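# Stamp the colored form field, then return the stamp

## Task

Press the stamp flat onto the colored field of the form, pushing it fully down, so that you get a single clean print. A smudged print, a double print, or any ink on the form beyond the field counts as a failure. Then put the stamp back on the mat, standing upright at its original spot. It must stay in place by itself, with no help from the robot. Finally, release it and move the arms away.

## Robot and tools

Robot: two six-joint arms named left_arm and right_arm, each with a parallel gripper and a wrist fisheye camera (cam_left_wrist and cam_right_wrist, both 504x504). The arm names are labels only and do not match the left or right side of any image.

Frame: all positions use one world frame. The origin sits on the table surface midway between the arms. +z points up and +x points out across the table. left_arm is on the +y side.

execute_actions takes "actions", a list holding zero or one item, and an optional "pictures" boolean; images are included unless you turn them off.
- An empty list sends nothing and just reports the current state.
- An item with "rows" is a motion. It holds 1 to 15 rows, and "steps" runs from 1 to 15 (15 if left out). Each control step lasts 1/30 s and uses one row. If there are fewer rows than steps, the final row is reused.
- An item with only "steps" (up to 300) is a wait. It is counted from the previous result, and your reply time is included.
- A call that is refused sends nothing at all.

Each row is one flat list of 18 numbers covering both arms, even if only one arm moves.
- Numbers 1 to 9 are left_arm: six joint targets, then gripper position, force_limit and speed.
- Numbers 10 to 18 are right_arm in the same layout.

Joint targets are absolute angles in radians, in this order: waist, shoulder, elbow, forearm roll, wrist pitch, wrist roll. They use the same convention as the Joint positions line. They are not offsets. Stated ranges: elbow -2.792 to 2.792, every other joint -6.283 to 6.283. The true end stops can differ from these by up to 0.010 rad. A target more than 0.010 rad beyond a stated end is refused if it also lies further out than the joint's last reported angle. A target past the real end is cut to that end, and the result then reports "joint sent to its limit". That line may refer to an earlier motion. If the line does not appear, that does not prove the joint has room to go further.

The gripper numbers are each in [-1, 1].
- position: +1 is fully open (140 mm). The pads touch near -0.8. At -1 the fingers close until something blocks them.
- force_limit: grip strength, about 14 N at -1, 60 N at 0 and 107 N at +1, for parts up to 40 mm wide.
- speed: closing or opening rate, about 30 mm/s at -1, 140 at 0 and 250 at +1.
- To leave a gripper unchanged, repeat its previous three numbers. A 0 in any of them is a real command.
- To grip, command -1 and confirm object_status = 2.
- To squeeze harder while holding, raise force_limit and change position slightly, for example from -1 to -0.98.

Gripper geometry: the fingers extend along the gripper's +z axis and open and close along its y axis. end_effector_position is the point between the closed pads. Fingertips reach about 33 mm past it when closed and 9 mm when open. Closing pushes the tips roughly 24 mm further out, so leave that gap above any surface.

Motion limits:
- Joint speeds are capped at 2.09 rad/s for waist and shoulder, 3.14 for elbow, and 3.93 for the three wrist joints.
- Each arm takes 0.3 s to reach full speed, and all joints of an arm are timed to arrive together.
- The target sent to each joint is kept within a set distance of its measured angle: 0.456 rad for waist and shoulder, 0.683 for elbow, 0.854 for the wrist joints.
- If a target would put a gripper more than 70 mm from where it currently is, the whole arm's targets are scaled back.
- So distant goals take several calls or waits.
- Between calls, the arms keep heading toward the last row sent. They stop once motion has nearly ceased, or after a HELD step.

Result lines:
- State line, one per arm: end_effector_position (metres), end_effector_quat_wxyz, and linear and angular velocity. The reported position can be off, especially at long reach.
- Joint positions and Joint velocities: one block per arm, in joint order.
- object_status: 0 moving, 1 blocked while opening, 2 blocked while closing (holding something), 3 reached the target or the pads met. A thin item may still be held at 3.
- position_measured: in counts, from 3 (fully open) to 230 (pads touching). It is not linear in millimetres.
- Flange force: the external force on the gripper, including the weight of a held item. It is noisy, especially during acceleration or after an abrupt stop. It may read "no reading".
- "joint command not followed": the clearance check altered or blocked some joint targets.
- HELD: marks steps on which all or part of your row was not sent.
- MOTOR HOT: a warning. OVER-TEMPERATURE FAULT: braking until the motors cool.
- Torque or force fault: contact torque at a joint's load limit, or 144 N of outside force on the arm, tool or held item, halts that arm for 10 s and skips the rest of the call. Load limits in N m: waist 309, shoulder 309, elbow 145, each wrist joint 40.9. Held weight counts toward them.

zoom_image gives an enlarged crop of a camera's latest image. Arguments: "camera" (cam_left_wrist or cam_right_wrist) and "region" [x0, y0, x1, y1] in image pixels, with (0, 0) at the top-left. The region can be at most 504 by 504.

finished_scene takes "scene", the number of the current scene. Answering without any tool call ends the whole run.

Cameras: both are fisheye, with the calibration given in the setup. Each scene can deviate slightly from it: roughly 0.5% in focal length, 1.5 px in principal point, and 0.5 degrees and 2.5 mm per axis in pose. Results list any camera whose numbers have changed.

Avoid:
- dropping the stamp or letting it slip;
- sliding it while it touches the form, which smears the print;
- pressing twice;
- pushing hard enough to cause a fault;
- letting the arms bump each other;
- knocking anything off the table.

Move smoothly and efficiently.

Each tool is called after "Call:" as name(argument=value, ...) on one line, values as JSON.

## Session

Call:
execute_actions(actions=[])

Scene clock: 0.00 s of 4800.00 s.
left_arm: end_effector_position=(+0.7068, +0.6889, +0.3220) position_measured=3 object_status=3 end_effector_quat_wxyz=(+0.000, +0.995, +0.104, -0.000) end_effector_velocity=(-0.000, +0.000, -0.001) end_effector_angular_velocity=(+0.001, +0.002, -0.000) | right_arm: end_effector_position=(+0.9631, +0.0549, +0.1255) position_measured=3 object_status=3 end_effector_quat_wxyz=(-0.207, +0.955, -0.185, -0.100) end_effector_velocity=(-0.000, +0.001, -0.000) end_effector_angular_velocity=(+0.000, -0.000, +0.001)
Joint positions: left_arm=[-0.052  0.163  1.605 -0.001  1.374  1.518] | right_arm=[0.489 1.022 0.645 0.467 1.455 2.228]
Joint velocities: left_arm=[-0.     0.001  0.001  0.001  0.    -0.   ] | right_arm=[ 0.001  0.001 -0.001  0.    -0.    -0.   ]
Flange force (N, the push that the arm receives, along the gripper's own x y z axes): no reading
camera_calibration (this result's frames):
cam_right_wrist: T_world_to_cam=[[-0.508232, -0.803868, -0.309025, 0.569598], [-0.730452, 0.212272, 0.649138, 0.607854], [-0.456224, 0.555641, -0.69507, 0.689361], [0, 0, 0, 1]] pos_world=[1.048, -0.0541862, 0.260594]

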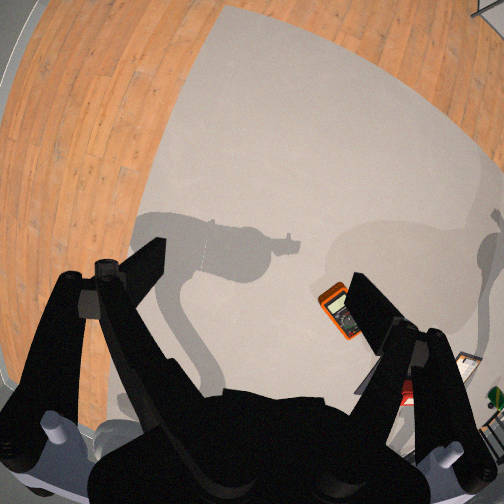

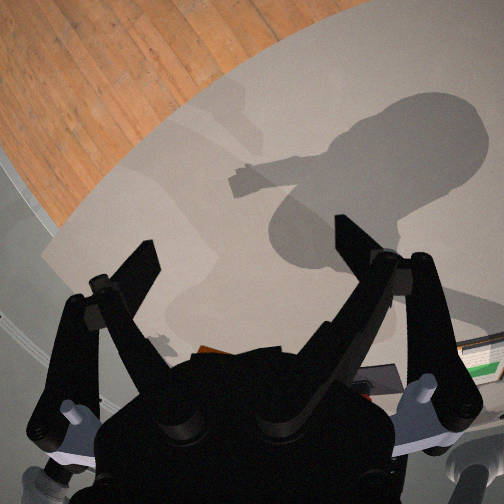

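Call:
execute_actions(actions=[{"rows": [[-1.0861,0.0401,1.7824,0,1.3191,0.6937,1,0,0, 0.1,0.55,1.4,0.8,1.6,3.5,1,0,0]], "steps": 15}], pictures=false)

Call:
execute_actions(actions=[{"steps": 22}])

Scene clock: 60.50 s of 4800.00 s.
left_arm: end_effector_position=(+0.6683, +0.4706, +0.3106) position_measured=3 object_status=3 end_effector_quat_wxyz=(+0.000, +0.987, +0.164, -0.000) end_effector_velocity=(-0.144, -0.499, -0.019) end_effector_angular_velocity=(+0.001, -0.001, -0.125) | right_arm: end_effector_position=(+0.8643, -0.1377, +0.2068) position_measured=3 object_status=3 end_effector_quat_wxyz=(-0.177, +0.751, -0.568, -0.285) end_effector_velocity=(-0.293, -0.360, +0.166) end_effector_angular_velocity=(-0.037, +1.591, -1.860)
Joint positions: left_arm=[-0.404  0.093  1.707 -0.001  1.342  1.046] | right_arm=[0.268 0.754 1.07  0.656 1.537 2.871]
Joint velocities: left_arm=[-0.86  -0.111  0.158  0.001 -0.048 -0.736] | right_arm=[-0.479 -0.581  0.939  0.409  0.178  1.785]
Flange force (N, the push that the arm receives, along the gripper's own x y z axes): left_arm=[-4.9 -4.2 -0.3] | right_arm=[0.7 7.8 1.0]
Steps of this call (steps 1 to 1800: nothing new was sent; steps 1801 to 1815: all 15 steps of this action). Readings (joint positions | what the end effector reports):
1801: left_arm=[-0.052 0.163 1.605 -0.001 1.374 1.517] | right_arm=[0.488 1.021 0.645 0.467 1.455 2.229] | left_arm position_measured=3 object_status=3 | right_arm position_measured=3 object_status=3
1802: left_arm=[-0.057 0.162 1.607 -0.001 1.373 1.507] | right_arm=[0.485 1.016 0.654 0.471 1.457 2.239] | left_arm position_measured=3 object_status=3 | right_arm position_measured=3 object_status=3
1804: left_arm=[-0.091 0.153 1.620 -0.001 1.369 1.446] | right_arm=[0.456 0.983 0.704 0.495 1.468 2.302] | left_arm position_measured=3 object_status=3 | right_arm position_measured=3 object_status=3
1808: left_arm=[-0.203 0.126 1.659 -0.001 1.357 1.267] | right_arm=[0.383 0.894 0.843 0.557 1.495 2.482] | left_arm position_measured=3 object_status=3 | right_arm position_measured=3 object_status=3
1815: the state above

Scene clock: 61.23 s of 4800.00 s.
left_arm: end_effector_position=(+0.4740, +0.1524, +0.3007) position_measured=3 object_status=3 end_effector_quat_wxyz=(-0.000, +1.000, +0.009, -0.000) end_effector_velocity=(-0.283, -0.243, -0.009) end_effector_angular_velocity=(-0.001, +0.001, -0.371) | right_arm: end_effector_position=(+0.7477, -0.2434, +0.2626) position_measured=3 object_status=3 end_effector_quat_wxyz=(+0.079, -0.433, +0.794, +0.419) end_effector_velocity=(-0.001, +0.000, -0.001) end_effector_angular_velocity=(+0.000, +0.003, -0.000)
Joint positions: left_arm=[-1.053  0.042  1.779 -0.     1.32   0.709] | right_arm=[0.1  0.55 1.4  0.8  1.6  3.5 ]
Joint velocities: left_arm=[-0.656 -0.042  0.062 -0.001 -0.019 -0.285] | right_arm=[-0.     0.001  0.002  0.     0.     0.   ]
Flange force (N, the push that the arm receives, along the gripper's own x y z axes): left_arm=[4.2 5.0 0.8] | right_arm=[4.1 4.6 -0.8]
Steps of this call (steps 1 to 22: the robot went on to your last target). Readings (joint positions | what the end effector reports):
1: left_arm=[-0.433 0.089 1.712 -0.001 1.341 1.022] | right_arm=[0.252 0.734 1.101 0.670 1.543 2.932] | left_arm position_measured=3 object_status=3 | right_arm position_measured=3 object_status=3
2: left_arm=[-0.462 0.086 1.717 -0.000 1.339 1.000] | right_arm=[0.235 0.715 1.133 0.684 1.550 2.993] | left_arm position_measured=3 object_status=3 | right_arm position_measured=3 object_status=3
4: left_arm=[-0.521 0.080 1.725 -0.000 1.337 0.959] | right_arm=[0.203 0.675 1.198 0.712 1.562 3.115] | left_arm position_measured=3 object_status=3 | right_arm position_measured=3 object_status=3
8: left_arm=[-0.639 0.070 1.740 -0.000 1.332 0.893] | right_arm=[0.137 0.595 1.327 0.768 1.586 3.362] | left_arm position_measured=3 object_status=3 | right_arm position_measured=3 object_status=3
22: the state above
camera_calibration (this result's frames):
cam_left_wrist: T_world_to_cam=[[0.195778, -0.980327, -0.0251172, 0.0738973], [-0.936819, -0.194538, 0.290732, 0.404482], [-0.289899, -0.0333887, -0.956475, 0.60988], [0, 0, 0, 1]] pos_world=[0.541262, 0.171494, 0.467596]
cam_right_wrist: T_world_to_cam=[[-0.66433, 0.341451, 0.664888, 0.402484], [0.745048, 0.231414, 0.625581, -0.667577], [0.0597411, 0.910966, -0.408132, 0.47754], [0, 0, 0, 1]] pos_world=[0.73623, -0.417965, 0.344916]

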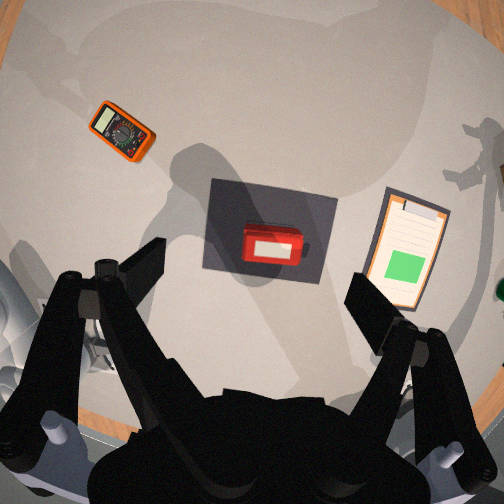

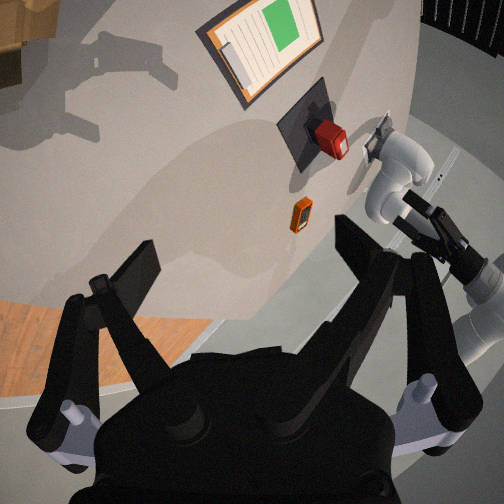

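Call:
execute_actions(actions=[])

Call:
zoom_image(camera="cam_left_wrist", region=[180, 150, 360, 310])

Call:
zoom_image(camera="cam_left_wrist", region=[340, 160, 504, 340])

Scene clock: 66.27 s of 4800.00 s.
left_arm: end_effector_position=(+0.4595, +0.1404, +0.3003) position_measured=3 object_status=3 end_effector_quat_wxyz=(-0.000, +1.000, -0.000, -0.000) end_effector_velocity=(+0.000, -0.000, -0.000) end_effector_angular_velocity=(-0.000, +0.000, +0.001) | right_arm: end_effector_position=(+0.7477, -0.2434, +0.2626) position_measured=3 object_status=3 end_effector_quat_wxyz=(+0.079, -0.433, +0.794, +0.419) end_effector_velocity=(+0.000, -0.000, -0.001) end_effector_angular_velocity=(+0.000, +0.001, -0.000)
Joint positions: left_arm=[-1.086  0.04   1.782 -0.     1.319  0.694] | right_arm=[0.1  0.55 1.4  0.8  1.6  3.5 ]
Joint velocities: left_arm=[ 0.     0.001 -0.001 -0.    -0.    -0.001] | right_arm=[-0.     0.001  0.    -0.    -0.    -0.   ]
Flange force (N, the push that the arm receives, along the gripper's own x y z axes): left_arm=[3.9 -2.1 0.9] | right_arm=[5.8 4.1 -1.8]
Steps of this call (steps 1 to 30: the robot went on to your last target; steps 31 to 151: nothing new was sent). Readings (joint positions | what the end effector reports):
1: left_arm=[-1.071 0.041 1.781 -0.000 1.320 0.700] | right_arm=[0.100 0.550 1.400 0.800 1.600 3.500] | left_arm position_measured=3 object_status=3 | right_arm position_measured=3 object_status=3
2: left_arm=[-1.082 0.040 1.782 -0.000 1.319 0.696] | right_arm=[0.100 0.550 1.400 0.800 1.600 3.500] | left_arm position_measured=3 object_status=3 | right_arm position_measured=3 object_status=3
4: left_arm=[-1.086 0.040 1.782 0.000 1.319 0.694] | right_arm=[0.100 0.550 1.400 0.800 1.600 3.500] | left_arm position_measured=3 object_status=3 | right_arm position_measured=3 object_status=3
8: left_arm=[-1.086 0.040 1.782 0.000 1.319 0.694] | right_arm=[0.100 0.550 1.400 0.800 1.600 3.500] | left_arm position_measured=3 object_status=3 | right_arm position_measured=3 object_status=3
151: the state above
All arms were judged still, so your last target was given up. Only a new action makes them travel on or press farther. Fingers that are still opening or closing keep moving.
camera_calibration (this result's frames):
cam_left_wrist: T_world_to_cam=[[0.177679, -0.983769, -0.0250814, 0.0737577], [-0.940272, -0.177234, 0.29065, 0.38784], [-0.290378, -0.0280592, -0.956501, 0.604329], [0, 0, 0, 1]] pos_world=[0.527054, 0.158256, 0.467165]
cam_right_wrist: T_world_to_cam=[[-0.664323, 0.341473, 0.664885, 0.402487], [0.745052, 0.231385, 0.625587, -0.66759], [0.0597764, 0.910965, -0.408129, 0.47754], [0, 0, 0, 1]] pos_world=[0.736225, -0.41799, 0.344926]

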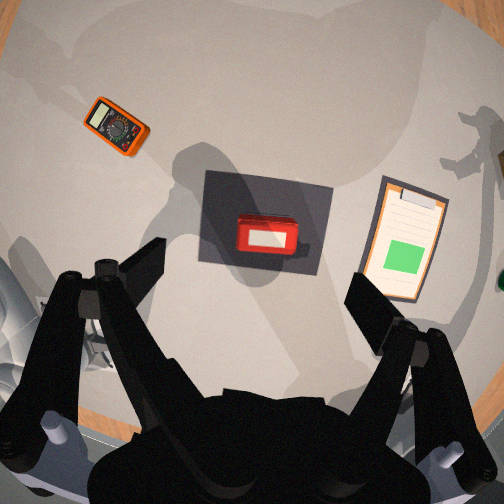

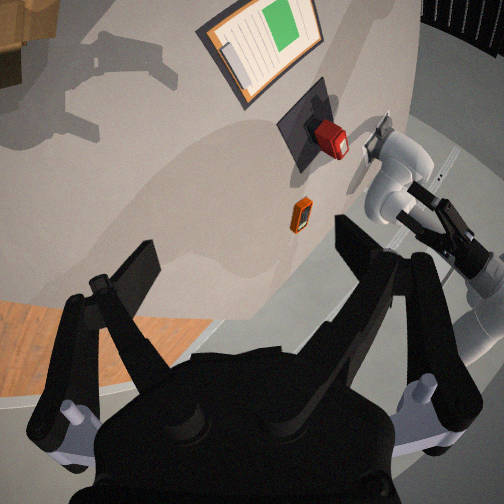

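Region (180, 150, 360, 310) of cam_left_wrist's 504x504 image, scaled by 2.800, with more detail than that image has.

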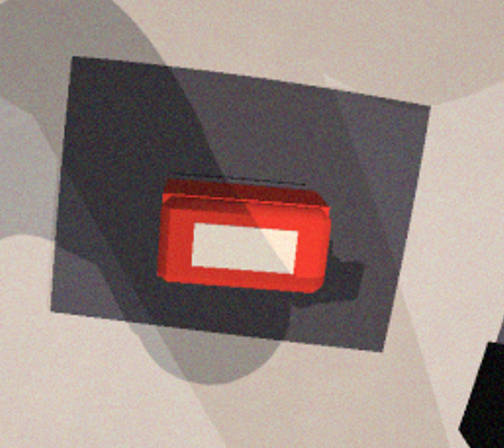

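Region (340, 160, 504, 340) of cam_left_wrist's 504x504 image, scaled by 2.800, with more detail than that image has; it fills the left 459 columns of this view, and the rest is white.

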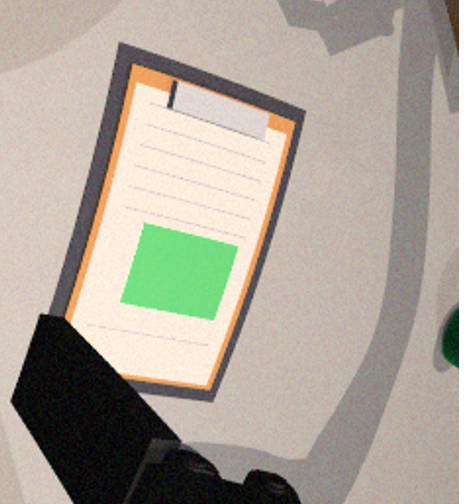

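Call:
zoom_image(camera="cam_left_wrist", region=[130, 190, 390, 390])

Region (130, 190, 390, 390) of cam_left_wrist's 504x504 image, scaled by 1.938, with more detail than that image has; it fills the top 388 rows of this view, and the rest is white.

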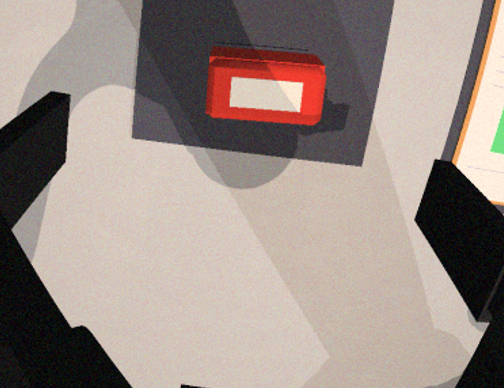

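Call:
zoom_image(camera="cam_right_wrist", region=[0, 0, 200, 150])

Region (0, 0, 200, 150) of cam_right_wrist's 504x504 image, scaled by 2.520, with more detail than that image has; it fills the top 378 rows of this view, and the rest is white.

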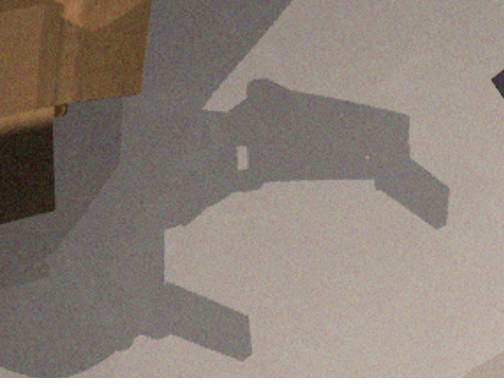

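Call:
execute_actions(actions=[{"rows": [[-1.1430,0.1153,1.9507,0,1.0757,-1.0212,1,0,0, 0.1,0.55,1.4,0.8,1.6,3.5,1,0,0]], "steps": 15}], pictures=false)

Call:
execute_actions(actions=[{"steps": 6}], pictures=false)

Call:
execute_actions(actions=[{"rows": [[-1.1430,0.2029,2.0376,0,0.9011,-1.0212,1,0,0, 0.1,0.55,1.4,0.8,1.6,3.5,1,0,0]], "steps": 14}])

Call:
zoom_image(camera="cam_left_wrist", region=[130, 190, 390, 390])

Scene clock: 126.77 s of 4800.00 s.
left_arm: end_effector_position=(+0.4382, +0.1225, +0.1875) position_measured=3 object_status=3 end_effector_quat_wxyz=(-0.000, +0.828, +0.560, -0.000) end_effector_velocity=(-0.034, -0.010, -0.130) end_effector_angular_velocity=(-0.003, -0.003, +3.366) | right_arm: end_effector_position=(+0.7477, -0.2434, +0.2626) position_measured=3 object_status=3 end_effector_quat_wxyz=(+0.079, -0.433, +0.794, +0.419) end_effector_velocity=(+0.000, +0.000, +0.001) end_effector_angular_velocity=(+0.000, -0.002, +0.001)
Joint positions: left_arm=[-1.135  0.105  1.928 -0.     1.109 -0.546] | right_arm=[0.1  0.55 1.4  0.8  1.6  3.5 ]
Joint velocities: left_arm=[-0.059  0.075  0.175 -0.    -0.254 -3.425] | right_arm=[ 0.    -0.    -0.001 -0.     0.    -0.001]
Flange force (N, the push that the arm receives, along the gripper's own x y z axes): left_arm=[2.1 -2.2 -0.5] | right_arm=[6.2 3.3 -3.5]
Steps of this call (steps 1 to 1800: nothing new was sent; steps 1801 to 1815: all 15 steps of this action). Readings (joint positions | what the end effector reports):
1801: left_arm=[-1.086 0.040 1.783 -0.000 1.319 0.693] | right_arm=[0.100 0.550 1.400 0.800 1.600 3.500] | left_arm position_measured=3 object_status=3 | right_arm position_measured=3 object_status=3
1802: left_arm=[-1.087 0.041 1.784 -0.000 1.316 0.682] | right_arm=[0.100 0.550 1.400 0.800 1.600 3.500] | left_arm position_measured=3 object_status=3 | right_arm position_measured=3 object_status=3
1804: left_arm=[-1.091 0.046 1.797 -0.000 1.298 0.618] | right_arm=[0.100 0.550 1.400 0.800 1.600 3.500] | left_arm position_measured=3 object_status=3 | right_arm position_measured=3 object_status=3
1808: left_arm=[-1.110 0.071 1.852 -0.000 1.219 0.318] | right_arm=[0.100 0.550 1.400 0.800 1.600 3.500] | left_arm position_measured=3 object_status=3 | right_arm position_measured=3 object_status=3
1815: the state above

Scene clock: 126.97 s of 4800.00 s.
left_arm: end_effector_position=(+0.4337, +0.1215, +0.1711) position_measured=3 object_status=3 end_effector_quat_wxyz=(-0.000, +0.688, +0.726, -0.000) end_effector_velocity=(-0.009, -0.001, -0.029) end_effector_angular_velocity=(+0.000, -0.000, +0.882) | right_arm: end_effector_position=(+0.7477, -0.2434, +0.2626) position_measured=3 object_status=3 end_effector_quat_wxyz=(+0.079, -0.433, +0.794, +0.419) end_effector_velocity=(-0.000, +0.000, -0.001) end_effector_angular_velocity=(+0.000, +0.001, +0.001)
Joint positions: left_arm=[-1.143  0.115  1.949 -0.     1.078 -0.987] | right_arm=[0.1  0.55 1.4  0.8  1.6  3.5 ]
Joint velocities: left_arm=[-0.014  0.017  0.04   0.    -0.057 -0.895] | right_arm=[ 0.     0.001  0.001 -0.     0.    -0.001]
Flange force (N, the push that the arm receives, along the gripper's own x y z axes): left_arm=[1.6 -1.5 -0.8] | right_arm=[3.6 1.8 -0.7]
Steps of this call (steps 1 to 6: the robot went on to your last target). Readings (joint positions | what the end effector reports):
1: left_arm=[-1.137 0.108 1.933 -0.000 1.101 -0.655] | right_arm=[0.100 0.550 1.400 0.800 1.600 3.500] | left_arm position_measured=3 object_status=3 | right_arm position_measured=3 object_status=3
2: left_arm=[-1.139 0.110 1.938 -0.000 1.094 -0.750] | right_arm=[0.100 0.550 1.400 0.800 1.600 3.500] | left_arm position_measured=3 object_status=3 | right_arm position_measured=3 object_status=3
4: left_arm=[-1.141 0.113 1.945 -0.000 1.084 -0.898] | right_arm=[0.100 0.550 1.400 0.800 1.600 3.500] | left_arm position_measured=3 object_status=3 | right_arm position_measured=3 object_status=3
6: the state above

Scene clock: 127.43 s of 4800.00 s.
left_arm: end_effector_position=(+0.4335, +0.1214, +0.0801) position_measured=3 object_status=3 end_effector_quat_wxyz=(-0.000, +0.676, +0.737, +0.000) end_effector_velocity=(+0.000, +0.000, +0.001) end_effector_angular_velocity=(-0.002, -0.002, -0.000) | right_arm: end_effector_position=(+0.7477, -0.2434, +0.2626) position_measured=3 object_status=3 end_effector_quat_wxyz=(+0.079, -0.433, +0.794, +0.419) end_effector_velocity=(+0.001, -0.000, +0.001) end_effector_angular_velocity=(-0.000, -0.002, +0.000)
Joint positions: left_arm=[-1.143  0.203  2.038 -0.     0.901 -1.021] | right_arm=[0.1  0.55 1.4  0.8  1.6  3.5 ]
Joint velocities: left_arm=[ 0.    -0.003  0.     0.001 -0.     0.   ] | right_arm=[-0.    -0.    -0.001  0.    -0.    -0.   ]
Flange force (N, the push that the arm receives, along the gripper's own x y z axes): left_arm=[4.0 0.7 -2.3] | right_arm=[7.2 7.0 -2.6]
Steps of this call (steps 1 to 14: all 14 steps of this action). Readings (joint positions | what the end effector reports):
1: left_arm=[-1.143 0.116 1.951 -0.000 1.075 -1.010] | right_arm=[0.100 0.550 1.400 0.800 1.600 3.500] | left_arm position_measured=3 object_status=3 | right_arm position_measured=3 object_status=3
2: left_arm=[-1.143 0.120 1.956 -0.000 1.064 -1.019] | right_arm=[0.100 0.550 1.400 0.800 1.600 3.500] | left_arm position_measured=3 object_status=3 | right_arm position_measured=3 object_status=3
4: left_arm=[-1.143 0.151 1.988 -0.000 1.001 -1.020] | right_arm=[0.100 0.550 1.400 0.800 1.600 3.500] | left_arm position_measured=3 object_status=3 | right_arm position_measured=3 object_status=3
8: left_arm=[-1.143 0.203 2.037 -0.000 0.902 -1.021] | right_arm=[0.100 0.550 1.400 0.800 1.600 3.500] | left_arm position_measured=3 object_status=3 | right_arm position_measured=3 object_status=3
14: the state above
camera_calibration (this result's frames):
cam_left_wrist: T_world_to_cam=[[0.964563, 0.262648, -0.0251953, -0.438227], [0.258463, -0.921335, 0.290412, -0.00527804], [0.0530628, -0.286633, -0.95657, 0.26821], [0, 0, 0, 1]] pos_world=[0.40983, 0.187114, 0.247053]
cam_right_wrist: T_world_to_cam=[[-0.664323, 0.341473, 0.664885, 0.402487], [0.745052, 0.231385, 0.625587, -0.66759], [0.0597763, 0.910965, -0.408129, 0.47754], [0, 0, 0, 1]] pos_world=[0.736225, -0.41799, 0.344926]

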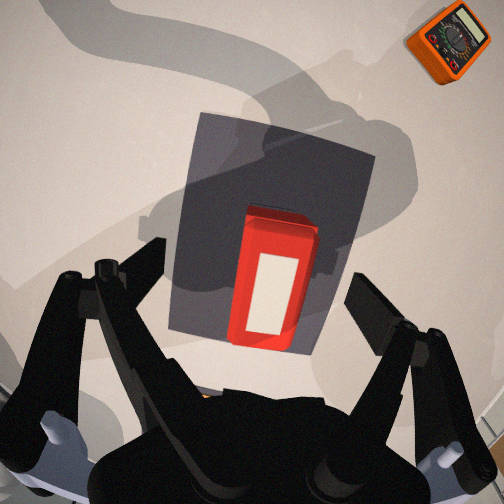

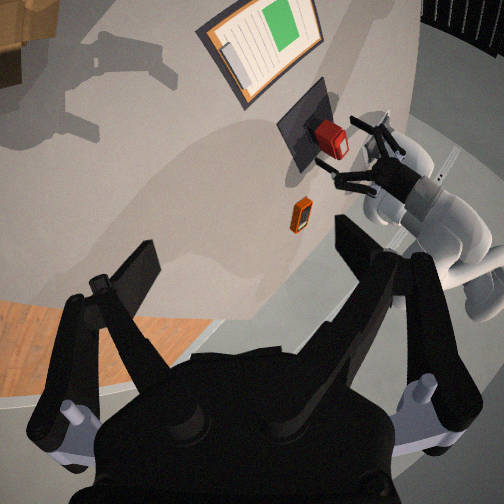

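Region (130, 190, 390, 390) of cam_left_wrist's 504x504 image, scaled by 1.938, with more detail than that image has; it fills the top 388 rows of this view, and the rest is white.

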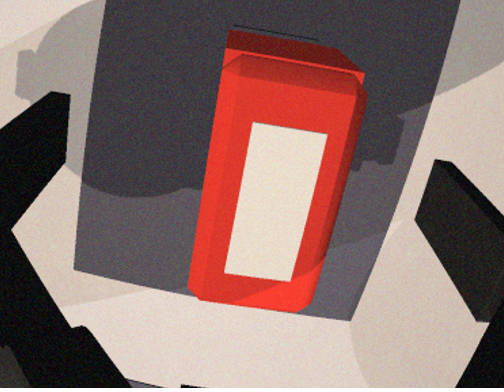

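Call:
execute_actions(actions=[{"rows": [[-1.1363,0.2157,2.0256,0,0.9003,-1.0145,1,0.8,0, 0.1,0.55,1.4,0.8,1.6,3.5,1,0,0]], "steps": 9}])

Call:
zoom_image(camera="cam_left_wrist", region=[130, 190, 390, 390])

Call:
zoom_image(camera="cam_right_wrist", region=[270, 70, 420, 220])

Scene clock: 173.43 s of 4800.00 s.
left_arm: end_effector_position=(+0.4409, +0.1179, +0.0784) position_measured=3 object_status=3 end_effector_quat_wxyz=(+0.000, +0.676, +0.737, -0.000) end_effector_velocity=(+0.000, -0.000, -0.001) end_effector_angular_velocity=(+0.001, +0.001, -0.000) | right_arm: end_effector_position=(+0.7477, -0.2434, +0.2626) position_measured=3 object_status=3 end_effector_quat_wxyz=(+0.079, -0.433, +0.794, +0.419) end_effector_velocity=(-0.001, +0.000, -0.001) end_effector_angular_velocity=(+0.000, +0.003, +0.000)
Joint positions: left_arm=[-1.136  0.215  2.026  0.     0.9   -1.015] | right_arm=[0.1  0.55 1.4  0.8  1.6  3.5 ]
Joint velocities: left_arm=[-0.     0.002 -0.001  0.     0.    -0.   ] | right_arm=[0.    0.001 0.002 0.    0.    0.   ]
Flange force (N, the push that the arm receives, along the gripper's own x y z axes): left_arm=[-0.3 1.2 1.7] | right_arm=[7.4 4.2 -2.3]
Steps of this call (steps 1 to 15: the robot went on to your last target; steps 16 to 1371: nothing new was sent; steps 1372 to 1380: all 9 steps of this action). Readings (joint positions | what the end effector reports):
1372: left_arm=[-1.143 0.203 2.037 0.000 0.901 -1.021] | right_arm=[0.100 0.550 1.400 0.800 1.600 3.500] | left_arm position_measured=3 object_status=3 | right_arm position_measured=3 object_status=3
1373: left_arm=[-1.140 0.208 2.033 0.000 0.901 -1.019] | right_arm=[0.100 0.550 1.400 0.800 1.600 3.500] | left_arm position_measured=3 object_status=3 | right_arm position_measured=3 object_status=3
1375: left_arm=[-1.136 0.215 2.026 0.000 0.900 -1.015] | right_arm=[0.100 0.550 1.400 0.800 1.600 3.500] | left_arm position_measured=3 object_status=3 | right_arm position_measured=3 object_status=3
1379: left_arm=[-1.136 0.215 2.026 0.000 0.900 -1.015] | right_arm=[0.100 0.550 1.400 0.800 1.600 3.500] | left_arm position_measured=3 object_status=3 | right_arm position_measured=3 object_status=3
1380: the state above
camera_calibration (this result's frames):
cam_left_wrist: T_world_to_cam=[[0.964561, 0.262673, -0.0250035, -0.444493], [0.25841, -0.921224, 0.290811, -0.00992795], [0.0533544, -0.286966, -0.956454, 0.265029], [0, 0, 0, 1]] pos_world=[0.417166, 0.183665, 0.245261]
cam_right_wrist: T_world_to_cam=[[-0.664323, 0.341473, 0.664885, 0.402488], [0.745052, 0.231385, 0.625587, -0.66759], [0.0597765, 0.910965, -0.408129, 0.47754], [0, 0, 0, 1]] pos_world=[0.736225, -0.41799, 0.344926]

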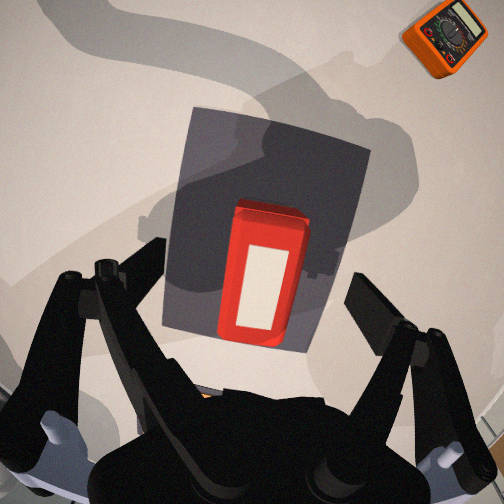

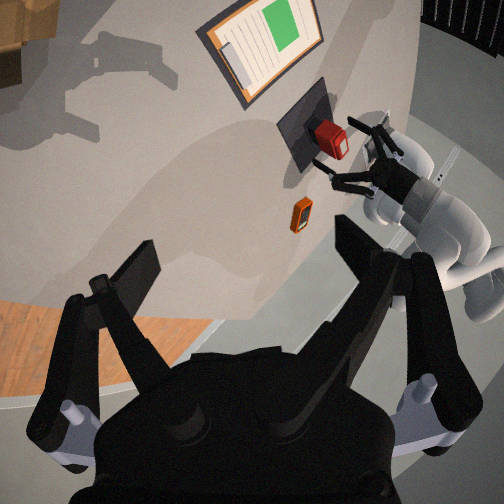

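Region (130, 190, 390, 390) of cam_left_wrist's 504x504 image, scaled by 1.938, with more detail than that image has; it fills the top 388 rows of this view, and the rest is white.

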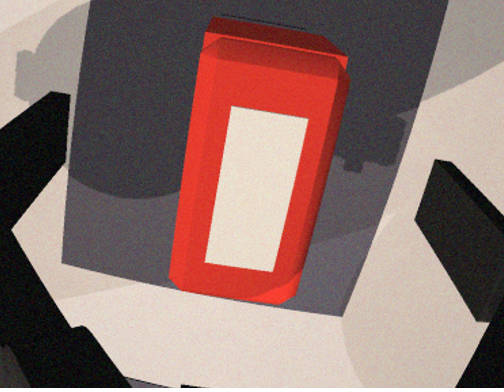

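Region (270, 70, 420, 220) of cam_right_wrist's 504x504 image, scaled by 3.360, with more detail than that image has.

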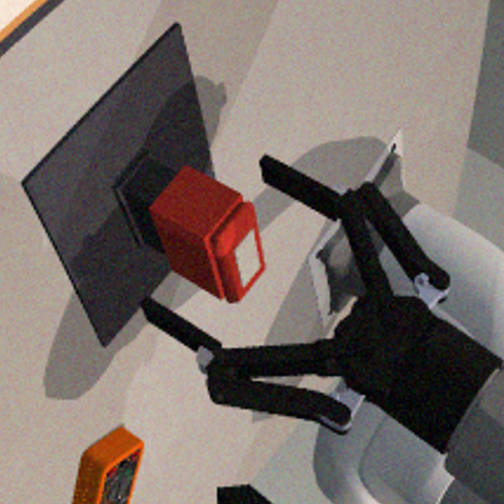

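Call:
execute_actions(actions=[{"rows": [[-1.1363,0.2157,2.0256,0,0.9003,-1.0145,-1,0.8,0.2, 0.1,0.55,1.4,0.8,1.6,3.5,1,0,0]], "steps": 15}], pictures=false)

Call:
execute_actions(actions=[{"steps": 12}])

Scene clock: 185.17 s of 4800.00 s.
left_arm: end_effector_position=(+0.4409, +0.1179, +0.0783) position_measured=123 object_status=0 end_effector_quat_wxyz=(-0.000, +0.676, +0.737, +0.000) end_effector_velocity=(-0.000, +0.000, -0.001) end_effector_angular_velocity=(+0.001, +0.001, -0.000) | right_arm: end_effector_position=(+0.7477, -0.2434, +0.2626) position_measured=3 object_status=3 end_effector_quat_wxyz=(+0.079, -0.433, +0.794, +0.419) end_effector_velocity=(+0.001, -0.000, -0.000) end_effector_angular_velocity=(+0.000, -0.001, +0.001)
Joint positions: left_arm=[-1.136  0.216  2.026  0.     0.9   -1.015] | right_arm=[0.1  0.55 1.4  0.8  1.6  3.5 ]
Joint velocities: left_arm=[ 0.     0.001  0.001  0.    -0.     0.   ] | right_arm=[-0.     0.001 -0.001 -0.    -0.    -0.001]
Flange force (N, the push that the arm receives, along the gripper's own x y z axes): left_arm=[2.4 1.9 0.2] | right_arm=[7.3 6.1 -2.9]
Steps of this call (steps 1 to 15: the robot went on to your last target; steps 16 to 337: nothing new was sent; steps 338 to 352: all 15 steps of this action). Readings (joint positions | what the end effector reports):
338: left_arm=[-1.136 0.216 2.026 0.000 0.900 -1.014] | right_arm=[0.100 0.550 1.400 0.800 1.600 3.500] | left_arm position_measured=3 object_status=0 | right_arm position_measured=3 object_status=3
339: left_arm=[-1.136 0.216 2.026 0.000 0.900 -1.014] | right_arm=[0.100 0.550 1.400 0.800 1.600 3.500] | left_arm position_measured=9 object_status=0 | right_arm position_measured=3 object_status=3
341: left_arm=[-1.136 0.216 2.026 0.000 0.900 -1.014] | right_arm=[0.100 0.550 1.400 0.800 1.600 3.500] | left_arm position_measured=27 object_status=0 | right_arm position_measured=3 object_status=3
345: left_arm=[-1.136 0.216 2.026 0.000 0.900 -1.014] | right_arm=[0.100 0.550 1.400 0.800 1.600 3.500] | left_arm position_measured=62 object_status=0 | right_arm position_measured=3 object_status=3
352: the state above

Scene clock: 185.57 s of 4800.00 s.
left_arm: end_effector_position=(+0.4409, +0.1179, +0.0783) position_measured=168 object_status=2 end_effector_quat_wxyz=(-0.000, +0.676, +0.737, +0.000) end_effector_velocity=(-0.000, +0.000, +0.000) end_effector_angular_velocity=(+0.000, +0.000, +0.000) | right_arm: end_effector_position=(+0.7477, -0.2434, +0.2626) position_measured=3 object_status=3 end_effector_quat_wxyz=(+0.079, -0.433, +0.794, +0.419) end_effector_velocity=(-0.000, +0.001, -0.000) end_effector_angular_velocity=(+0.000, +0.001, +0.000)
Joint positions: left_arm=[-1.136  0.216  2.026  0.     0.9   -1.014] | right_arm=[0.1  0.55 1.4  0.8  1.6  3.5 ]
Joint velocities: left_arm=[ 0.    -0.001  0.001 -0.     0.    -0.   ] | right_arm=[ 0.001  0.     0.     0.    -0.     0.001]
Flange force (N, the push that the arm receives, along the gripper's own x y z axes): left_arm=[2.2 0.0 -4.4] | right_arm=[4.8 4.7 -2.2]
Steps of this call (steps 1 to 12: the robot went on to your last target). Readings (joint positions | what the end effector reports):
1: left_arm=[-1.136 0.216 2.026 0.000 0.900 -1.014] | right_arm=[0.100 0.550 1.400 0.800 1.600 3.500] | left_arm position_measured=132 object_status=0 | right_arm position_measured=3 object_status=3
2: left_arm=[-1.136 0.216 2.026 0.000 0.900 -1.015] | right_arm=[0.100 0.550 1.400 0.800 1.600 3.500] | left_arm position_measured=140 object_status=0 | right_arm position_measured=3 object_status=3
4: left_arm=[-1.136 0.216 2.026 0.000 0.900 -1.014] | right_arm=[0.100 0.550 1.400 0.800 1.600 3.500] | left_arm position_measured=158 object_status=0 | right_arm position_measured=3 object_status=3
8: left_arm=[-1.136 0.216 2.026 0.000 0.900 -1.014] | right_arm=[0.100 0.550 1.400 0.800 1.600 3.500] | left_arm position_measured=168 object_status=0 | right_arm position_measured=3 object_status=3
12: the state above
camera_calibration (this result's frames):
cam_left_wrist: T_world_to_cam=[[0.964556, 0.262684, -0.0250816, -0.4445], [0.258453, -0.921271, 0.290623, -0.00990774], [0.053235, -0.286804, -0.956509, 0.264967], [0, 0, 0, 1]] pos_world=[0.4172, 0.183629, 0.245174]
cam_right_wrist: T_world_to_cam=[[-0.664323, 0.341473, 0.664884, 0.402488], [0.745051, 0.231385, 0.625587, -0.66759], [0.0597768, 0.910965, -0.408129, 0.47754], [0, 0, 0, 1]] pos_world=[0.736225, -0.41799, 0.344926]

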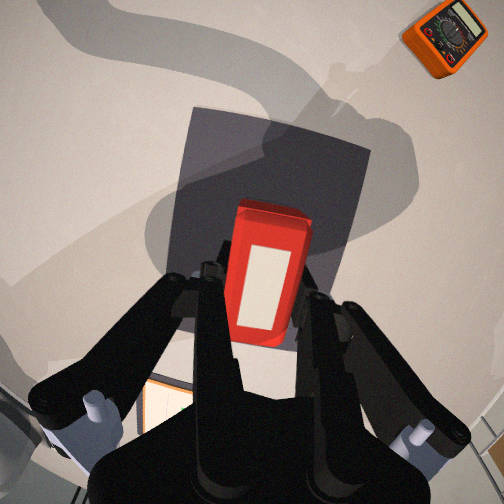

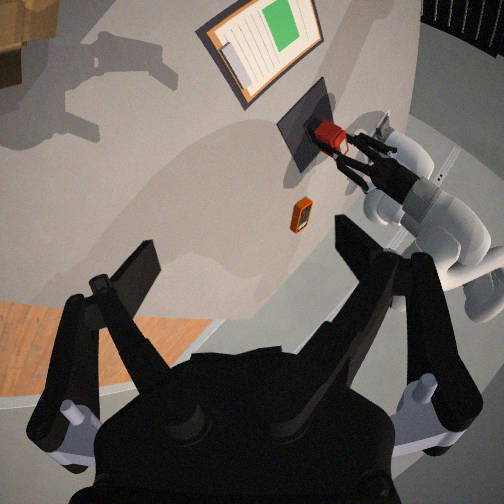

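Call:
zoom_image(camera="cam_right_wrist", region=[290, 100, 380, 190])

Region (290, 100, 380, 190) of cam_right_wrist's 504x504 image, scaled by 5.600, with more detail than that image has.

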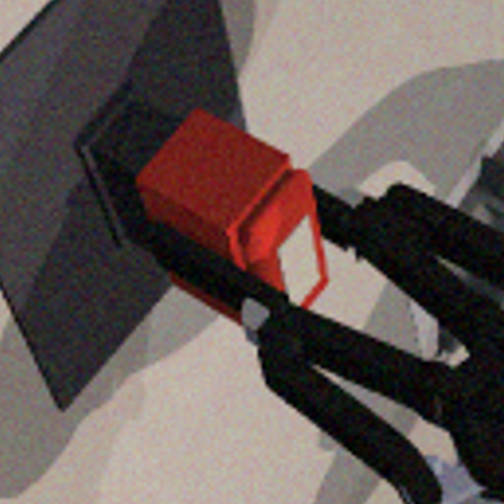

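Call:
execute_actions(actions=[{"rows": [[-1.1363,0.1437,1.9586,0,1.0393,-1.0145,-1,0.8,0.2, 0.1,0.55,1.4,0.8,1.6,3.5,1,0,0]], "steps": 11}], pictures=false)

Call:
execute_actions(actions=[{"rows": [[-1.3609,0.5115,1.4452,0,1.1849,-1.1561,-1,0.8,0.2, 0.1,0.55,1.4,0.8,1.6,3.5,1,0,0]], "steps": 15}], pictures=false)

Call:
execute_actions(actions=[{"steps": 8}])

Call:
zoom_image(camera="cam_left_wrist", region=[160, 130, 390, 310])

Scene clock: 225.27 s of 4800.00 s.
left_arm: end_effector_position=(+0.4408, +0.1178, +0.1505) position_measured=168 object_status=2 end_effector_quat_wxyz=(+0.000, +0.676, +0.737, -0.000) end_effector_velocity=(+0.000, -0.000, -0.001) end_effector_angular_velocity=(+0.002, +0.002, -0.000) | right_arm: end_effector_position=(+0.7477, -0.2434, +0.2626) position_measured=3 object_status=3 end_effector_quat_wxyz=(+0.079, -0.433, +0.794, +0.419) end_effector_velocity=(-0.000, +0.001, +0.000) end_effector_angular_velocity=(-0.000, +0.000, +0.000)
Joint positions: left_arm=[-1.136  0.143  1.959 -0.     1.039 -1.014] | right_arm=[0.1  0.55 1.4  0.8  1.6  3.5 ]
Joint velocities: left_arm=[-0.     0.003 -0.001  0.     0.001  0.   ] | right_arm=[ 0.001 -0.     0.    -0.     0.     0.001]
Flange force (N, the push that the arm receives, along the gripper's own x y z axes): left_arm=[0.0 5.0 3.2] | right_arm=[5.1 2.3 -2.0]
Steps of this call (steps 1 to 15: the robot went on to your last target; steps 16 to 1180: nothing new was sent; steps 1181 to 1191: all 11 steps of this action). Readings (joint positions | what the end effector reports):
1181: left_arm=[-1.136 0.215 2.025 -0.000 0.901 -1.014] | right_arm=[0.100 0.550 1.400 0.800 1.600 3.500] | left_arm position_measured=168 object_status=2 | right_arm position_measured=3 object_status=3
1182: left_arm=[-1.136 0.211 2.021 -0.000 0.912 -1.014] | right_arm=[0.100 0.550 1.400 0.800 1.600 3.500] | left_arm position_measured=168 object_status=2 | right_arm position_measured=3 object_status=3
1184: left_arm=[-1.136 0.179 1.991 -0.000 0.973 -1.014] | right_arm=[0.100 0.550 1.400 0.800 1.600 3.500] | left_arm position_measured=168 object_status=2 | right_arm position_measured=3 object_status=3
1188: left_arm=[-1.136 0.143 1.959 -0.000 1.039 -1.014] | right_arm=[0.100 0.550 1.400 0.800 1.600 3.500] | left_arm position_measured=168 object_status=2 | right_arm position_measured=3 object_status=3
1191: the state above

Scene clock: 225.77 s of 4800.00 s.
left_arm: end_effector_position=(+0.4474, -0.1270, +0.1559) position_measured=168 object_status=2 end_effector_quat_wxyz=(+0.000, +0.700, +0.714, -0.000) end_effector_velocity=(-0.089, -0.562, -0.044) end_effector_angular_velocity=(+0.001, +0.000, -0.158) | right_arm: end_effector_position=(+0.7477, -0.2434, +0.2626) position_measured=3 object_status=3 end_effector_quat_wxyz=(+0.079, -0.433, +0.794, +0.419) end_effector_velocity=(-0.001, +0.000, -0.000) end_effector_angular_velocity=(+0.001, +0.001, -0.000)
Joint positions: left_arm=[-1.319  0.442  1.542 -0.     1.157 -1.129] | right_arm=[0.1  0.55 1.4  0.8  1.6  3.5 ]
Joint velocities: left_arm=[-0.423  0.693 -0.965 -0.     0.273 -0.266] | right_arm=[ 0.    -0.     0.002  0.001 -0.     0.   ]
Flange force (N, the push that the arm receives, along the gripper's own x y z axes): left_arm=[4.2 -0.7 0.4] | right_arm=[7.0 5.9 -2.1]
Steps of this call (steps 1 to 15: all 15 steps of this action). Readings (joint positions | what the end effector reports):
1: left_arm=[-1.137 0.144 1.958 -0.000 1.039 -1.015] | right_arm=[0.100 0.550 1.400 0.800 1.600 3.500] | left_arm position_measured=168 object_status=2 | right_arm position_measured=3 object_status=3
2: left_arm=[-1.140 0.149 1.951 -0.000 1.042 -1.017] | right_arm=[0.100 0.550 1.400 0.800 1.600 3.500] | left_arm position_measured=168 object_status=2 | right_arm position_measured=3 object_status=3
4: left_arm=[-1.160 0.182 1.903 -0.000 1.055 -1.030] | right_arm=[0.100 0.550 1.400 0.800 1.600 3.500] | left_arm position_measured=168 object_status=2 | right_arm position_measured=3 object_status=3
8: left_arm=[-1.219 0.278 1.770 -0.000 1.093 -1.066] | right_arm=[0.100 0.550 1.400 0.800 1.600 3.500] | left_arm position_measured=168 object_status=2 | right_arm position_measured=3 object_status=3
15: the state above

Scene clock: 226.03 s of 4800.00 s.
left_arm: end_effector_position=(+0.4361, -0.1825, +0.1498) position_measured=168 object_status=2 end_effector_quat_wxyz=(-0.000, +0.706, +0.708, +0.000) end_effector_velocity=(+0.001, -0.002, +0.005) end_effector_angular_velocity=(-0.007, -0.002, +0.001) | right_arm: end_effector_position=(+0.7477, -0.2434, +0.2626) position_measured=3 object_status=3 end_effector_quat_wxyz=(+0.079, -0.433, +0.794, +0.419) end_effector_velocity=(+0.000, -0.001, +0.000) end_effector_angular_velocity=(-0.000, -0.000, -0.001)
Joint positions: left_arm=[-1.361  0.512  1.445  0.     1.185 -1.156] | right_arm=[0.1  0.55 1.4  0.8  1.6  3.5 ]
Joint velocities: left_arm=[-0.    -0.003 -0.004 -0.001  0.    -0.001] | right_arm=[-0.001 -0.001 -0.    -0.     0.     0.   ]
Flange force (N, the push that the arm receives, along the gripper's own x y z axes): left_arm=[5.5 -1.3 -0.1] | right_arm=[5.1 3.1 -3.7]
Steps of this call (steps 1 to 8: the robot went on to your last target). Readings (joint positions | what the end effector reports):
1: left_arm=[-1.333 0.465 1.509 -0.000 1.167 -1.138] | right_arm=[0.100 0.550 1.400 0.800 1.600 3.500] | left_arm position_measured=168 object_status=2 | right_arm position_measured=3 object_status=3
2: left_arm=[-1.346 0.486 1.481 -0.000 1.175 -1.146] | right_arm=[0.100 0.550 1.400 0.800 1.600 3.500] | left_arm position_measured=168 object_status=2 | right_arm position_measured=3 object_status=3
4: left_arm=[-1.360 0.510 1.448 -0.000 1.184 -1.155] | right_arm=[0.100 0.550 1.400 0.800 1.600 3.500] | left_arm position_measured=168 object_status=2 | right_arm position_measured=3 object_status=3
8: the state above
camera_calibration (this result's frames):
cam_left_wrist: T_world_to_cam=[[0.983027, 0.181722, -0.0251991, -0.381998], [0.181149, -0.939704, 0.290071, -0.275762], [0.0290325, -0.289712, -0.956673, 0.257546], [0, 0, 0, 1]] pos_world=[0.417991, -0.115103, 0.316752]
cam_right_wrist: T_world_to_cam=[[-0.664323, 0.341473, 0.664884, 0.402488], [0.745051, 0.231385, 0.625587, -0.66759], [0.0597768, 0.910965, -0.408129, 0.47754], [0, 0, 0, 1]] pos_world=[0.736225, -0.41799, 0.344926]

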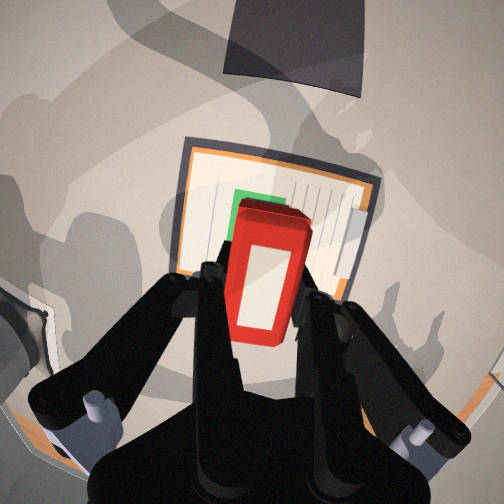

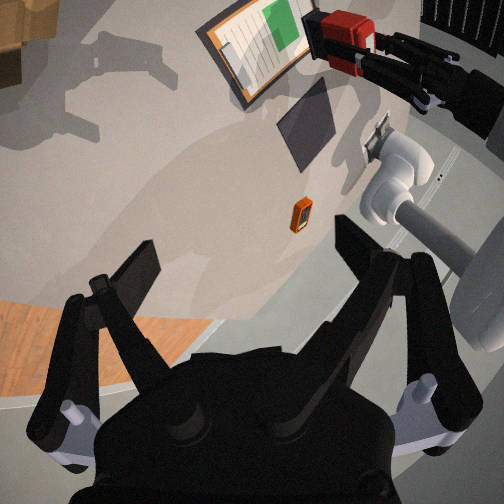

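Region (160, 130, 390, 310) of cam_left_wrist's 504x504 image, scaled by 2.191, with more detail than that image has; it fills the top 394 rows of this view, and the rest is white.

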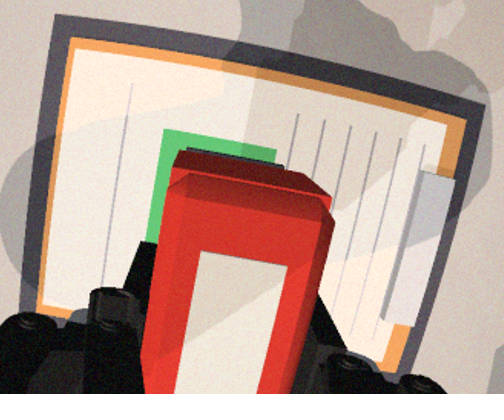

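Call:
execute_actions(actions=[])

Scene clock: 255.33 s of 4800.00 s.
left_arm: end_effector_position=(+0.4362, -0.1826, +0.1502) position_measured=168 object_status=2 end_effector_quat_wxyz=(-0.000, +0.706, +0.708, +0.000) end_effector_velocity=(+0.000, +0.000, +0.001) end_effector_angular_velocity=(-0.001, -0.000, +0.001) | right_arm: end_effector_position=(+0.7477, -0.2434, +0.2626) position_measured=3 object_status=3 end_effector_quat_wxyz=(+0.079, -0.433, +0.794, +0.419) end_effector_velocity=(-0.000, +0.000, +0.001) end_effector_angular_velocity=(-0.000, -0.000, -0.000)
Joint positions: left_arm=[-1.361  0.511  1.445 -0.     1.185 -1.156] | right_arm=[0.1  0.55 1.4  0.8  1.6  3.5 ]
Joint velocities: left_arm=[ 0.    -0.001  0.    -0.     0.    -0.   ] | right_arm=[ 0.    -0.001 -0.    -0.    -0.     0.001]
Flange force (N, the push that the arm receives, along the gripper's own x y z axes): left_arm=[5.3 -1.5 0.4] | right_arm=[5.5 3.6 -0.7]
Steps of this call (steps 1 to 30: the robot went on to your last target; steps 31 to 879: nothing new was sent). Readings (joint positions | what the end effector reports):
1: left_arm=[-1.361 0.512 1.445 0.000 1.185 -1.156] | right_arm=[0.100 0.550 1.400 0.800 1.600 3.500] | left_arm position_measured=168 object_status=2 | right_arm position_measured=3 object_status=3
2: left_arm=[-1.361 0.512 1.445 0.000 1.185 -1.156] | right_arm=[0.100 0.550 1.400 0.800 1.600 3.500] | left_arm position_measured=168 object_status=2 | right_arm position_measured=3 object_status=3
4: left_arm=[-1.361 0.512 1.445 0.000 1.185 -1.156] | right_arm=[0.100 0.550 1.400 0.800 1.600 3.500] | left_arm position_measured=168 object_status=2 | right_arm position_measured=3 object_status=3
8: left_arm=[-1.361 0.512 1.445 0.000 1.185 -1.156] | right_arm=[0.100 0.550 1.400 0.800 1.600 3.500] | left_arm position_measured=168 object_status=2 | right_arm position_measured=3 object_status=3
879: the state above
All arms were judged still, so your last target was given up. Only a new action makes them travel on or press farther. Fingers that are still opening or closing keep moving.
camera_calibration (this result's frames):
cam_left_wrist: T_world_to_cam=[[0.983013, 0.181814, -0.0250766, -0.382067], [0.181184, -0.939521, 0.290641, -0.276054], [0.0292825, -0.290247, -0.956504, 0.257684], [0, 0, 0, 1]] pos_world=[0.418048, -0.115102, 0.317128]
cam_right_wrist: T_world_to_cam=[[-0.664323, 0.341473, 0.664884, 0.402488], [0.745051, 0.231385, 0.625588, -0.66759], [0.0597768, 0.910965, -0.408129, 0.47754], [0, 0, 0, 1]] pos_world=[0.736225, -0.41799, 0.344926]

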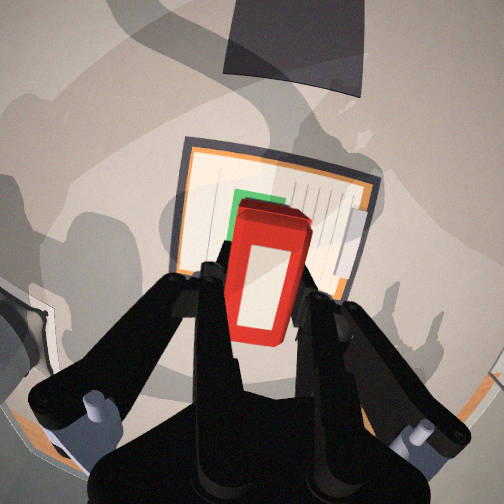

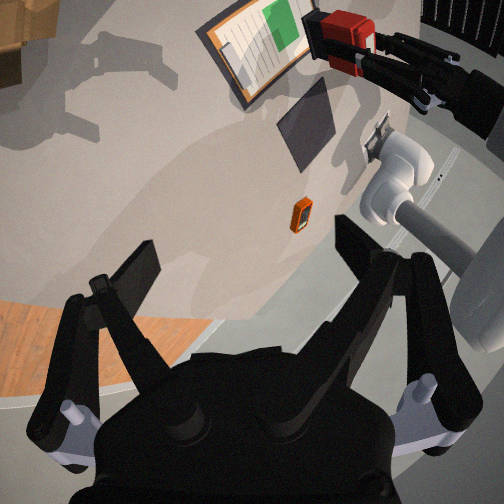

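Call:
execute_actions(actions=[{"rows": [[-1.3609,0.5486,1.4934,0,1.0997,-1.1561,-1,0.8,0.2,0.1,0.55,1.4,0.8,1.6,3.5,1,0,0]], "steps": 15}])

Scene clock: 291.17 s of 4800.00 s.
left_arm: end_effector_position=(+0.4362, -0.1826, +0.0951) position_measured=168 object_status=2 end_effector_quat_wxyz=(-0.000, +0.706, +0.708, +0.000) end_effector_velocity=(+0.000, -0.000, +0.000) end_effector_angular_velocity=(-0.000, -0.001, -0.001) | right_arm: end_effector_position=(+0.7477, -0.2434, +0.2626) position_measured=3 object_status=3 end_effector_quat_wxyz=(+0.079, -0.433, +0.794, +0.419) end_effector_velocity=(+0.000, +0.000, +0.000) end_effector_angular_velocity=(+0.000, -0.001, +0.000)
Joint positions: left_arm=[-1.361  0.549  1.493 -0.     1.1   -1.156] | right_arm=[0.1  0.55 1.4  0.8  1.6  3.5 ]
Joint velocities: left_arm=[-0.    -0.    -0.001  0.001 -0.     0.001] | right_arm=[ 0.    -0.    -0.001  0.     0.    -0.001]
Flange force (N, the push that the arm receives, along the gripper's own x y z axes): left_arm=[5.4 -1.1 0.1] | right_arm=[6.4 8.0 -1.0]
Steps of this call (steps 1 to 1060: nothing new was sent; steps 1061 to 1075: all 15 steps of this action). Readings (joint positions | what the end effector reports):
1061: left_arm=[-1.361 0.512 1.445 -0.000 1.184 -1.156] | right_arm=[0.100 0.550 1.400 0.800 1.600 3.500] | left_arm position_measured=168 object_status=2 | right_arm position_measured=3 object_status=3
1062: left_arm=[-1.361 0.515 1.450 -0.000 1.174 -1.156] | right_arm=[0.100 0.550 1.400 0.800 1.600 3.500] | left_arm position_measured=168 object_status=2 | right_arm position_measured=3 object_status=3
1064: left_arm=[-1.361 0.538 1.481 -0.000 1.122 -1.156] | right_arm=[0.100 0.550 1.400 0.800 1.600 3.500] | left_arm position_measured=168 object_status=2 | right_arm position_measured=3 object_status=3
1068: left_arm=[-1.361 0.549 1.494 -0.000 1.100 -1.156] | right_arm=[0.100 0.550 1.400 0.800 1.600 3.500] | left_arm position_measured=168 object_status=2 | right_arm position_measured=3 object_status=3
1075: the state above
camera_calibration (this result's frames):
cam_left_wrist: T_world_to_cam=[[0.983002, 0.181868, -0.0251382, -0.383455], [0.18126, -0.939568, 0.290442, -0.26005], [0.0292031, -0.290061, -0.956562, 0.205093], [0, 0, 0, 1]] pos_world=[0.418084, -0.115107, 0.262074]
cam_right_wrist: T_world_to_cam=[[-0.664323, 0.341473, 0.664884, 0.402488], [0.745051, 0.231385, 0.625588, -0.66759], [0.0597768, 0.910965, -0.408129, 0.47754], [0, 0, 0, 1]] pos_world=[0.736225, -0.41799, 0.344926]

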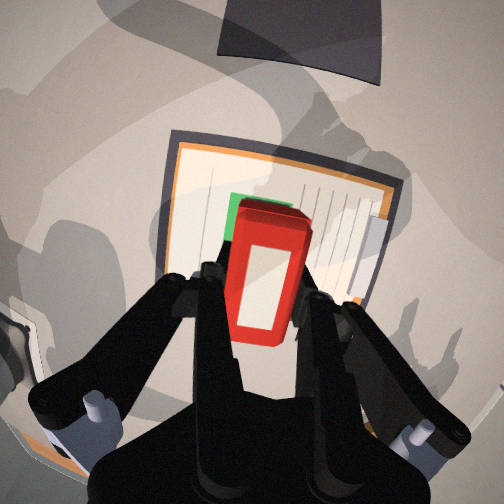

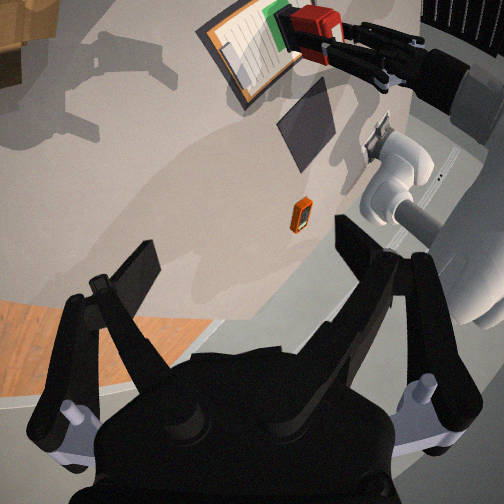

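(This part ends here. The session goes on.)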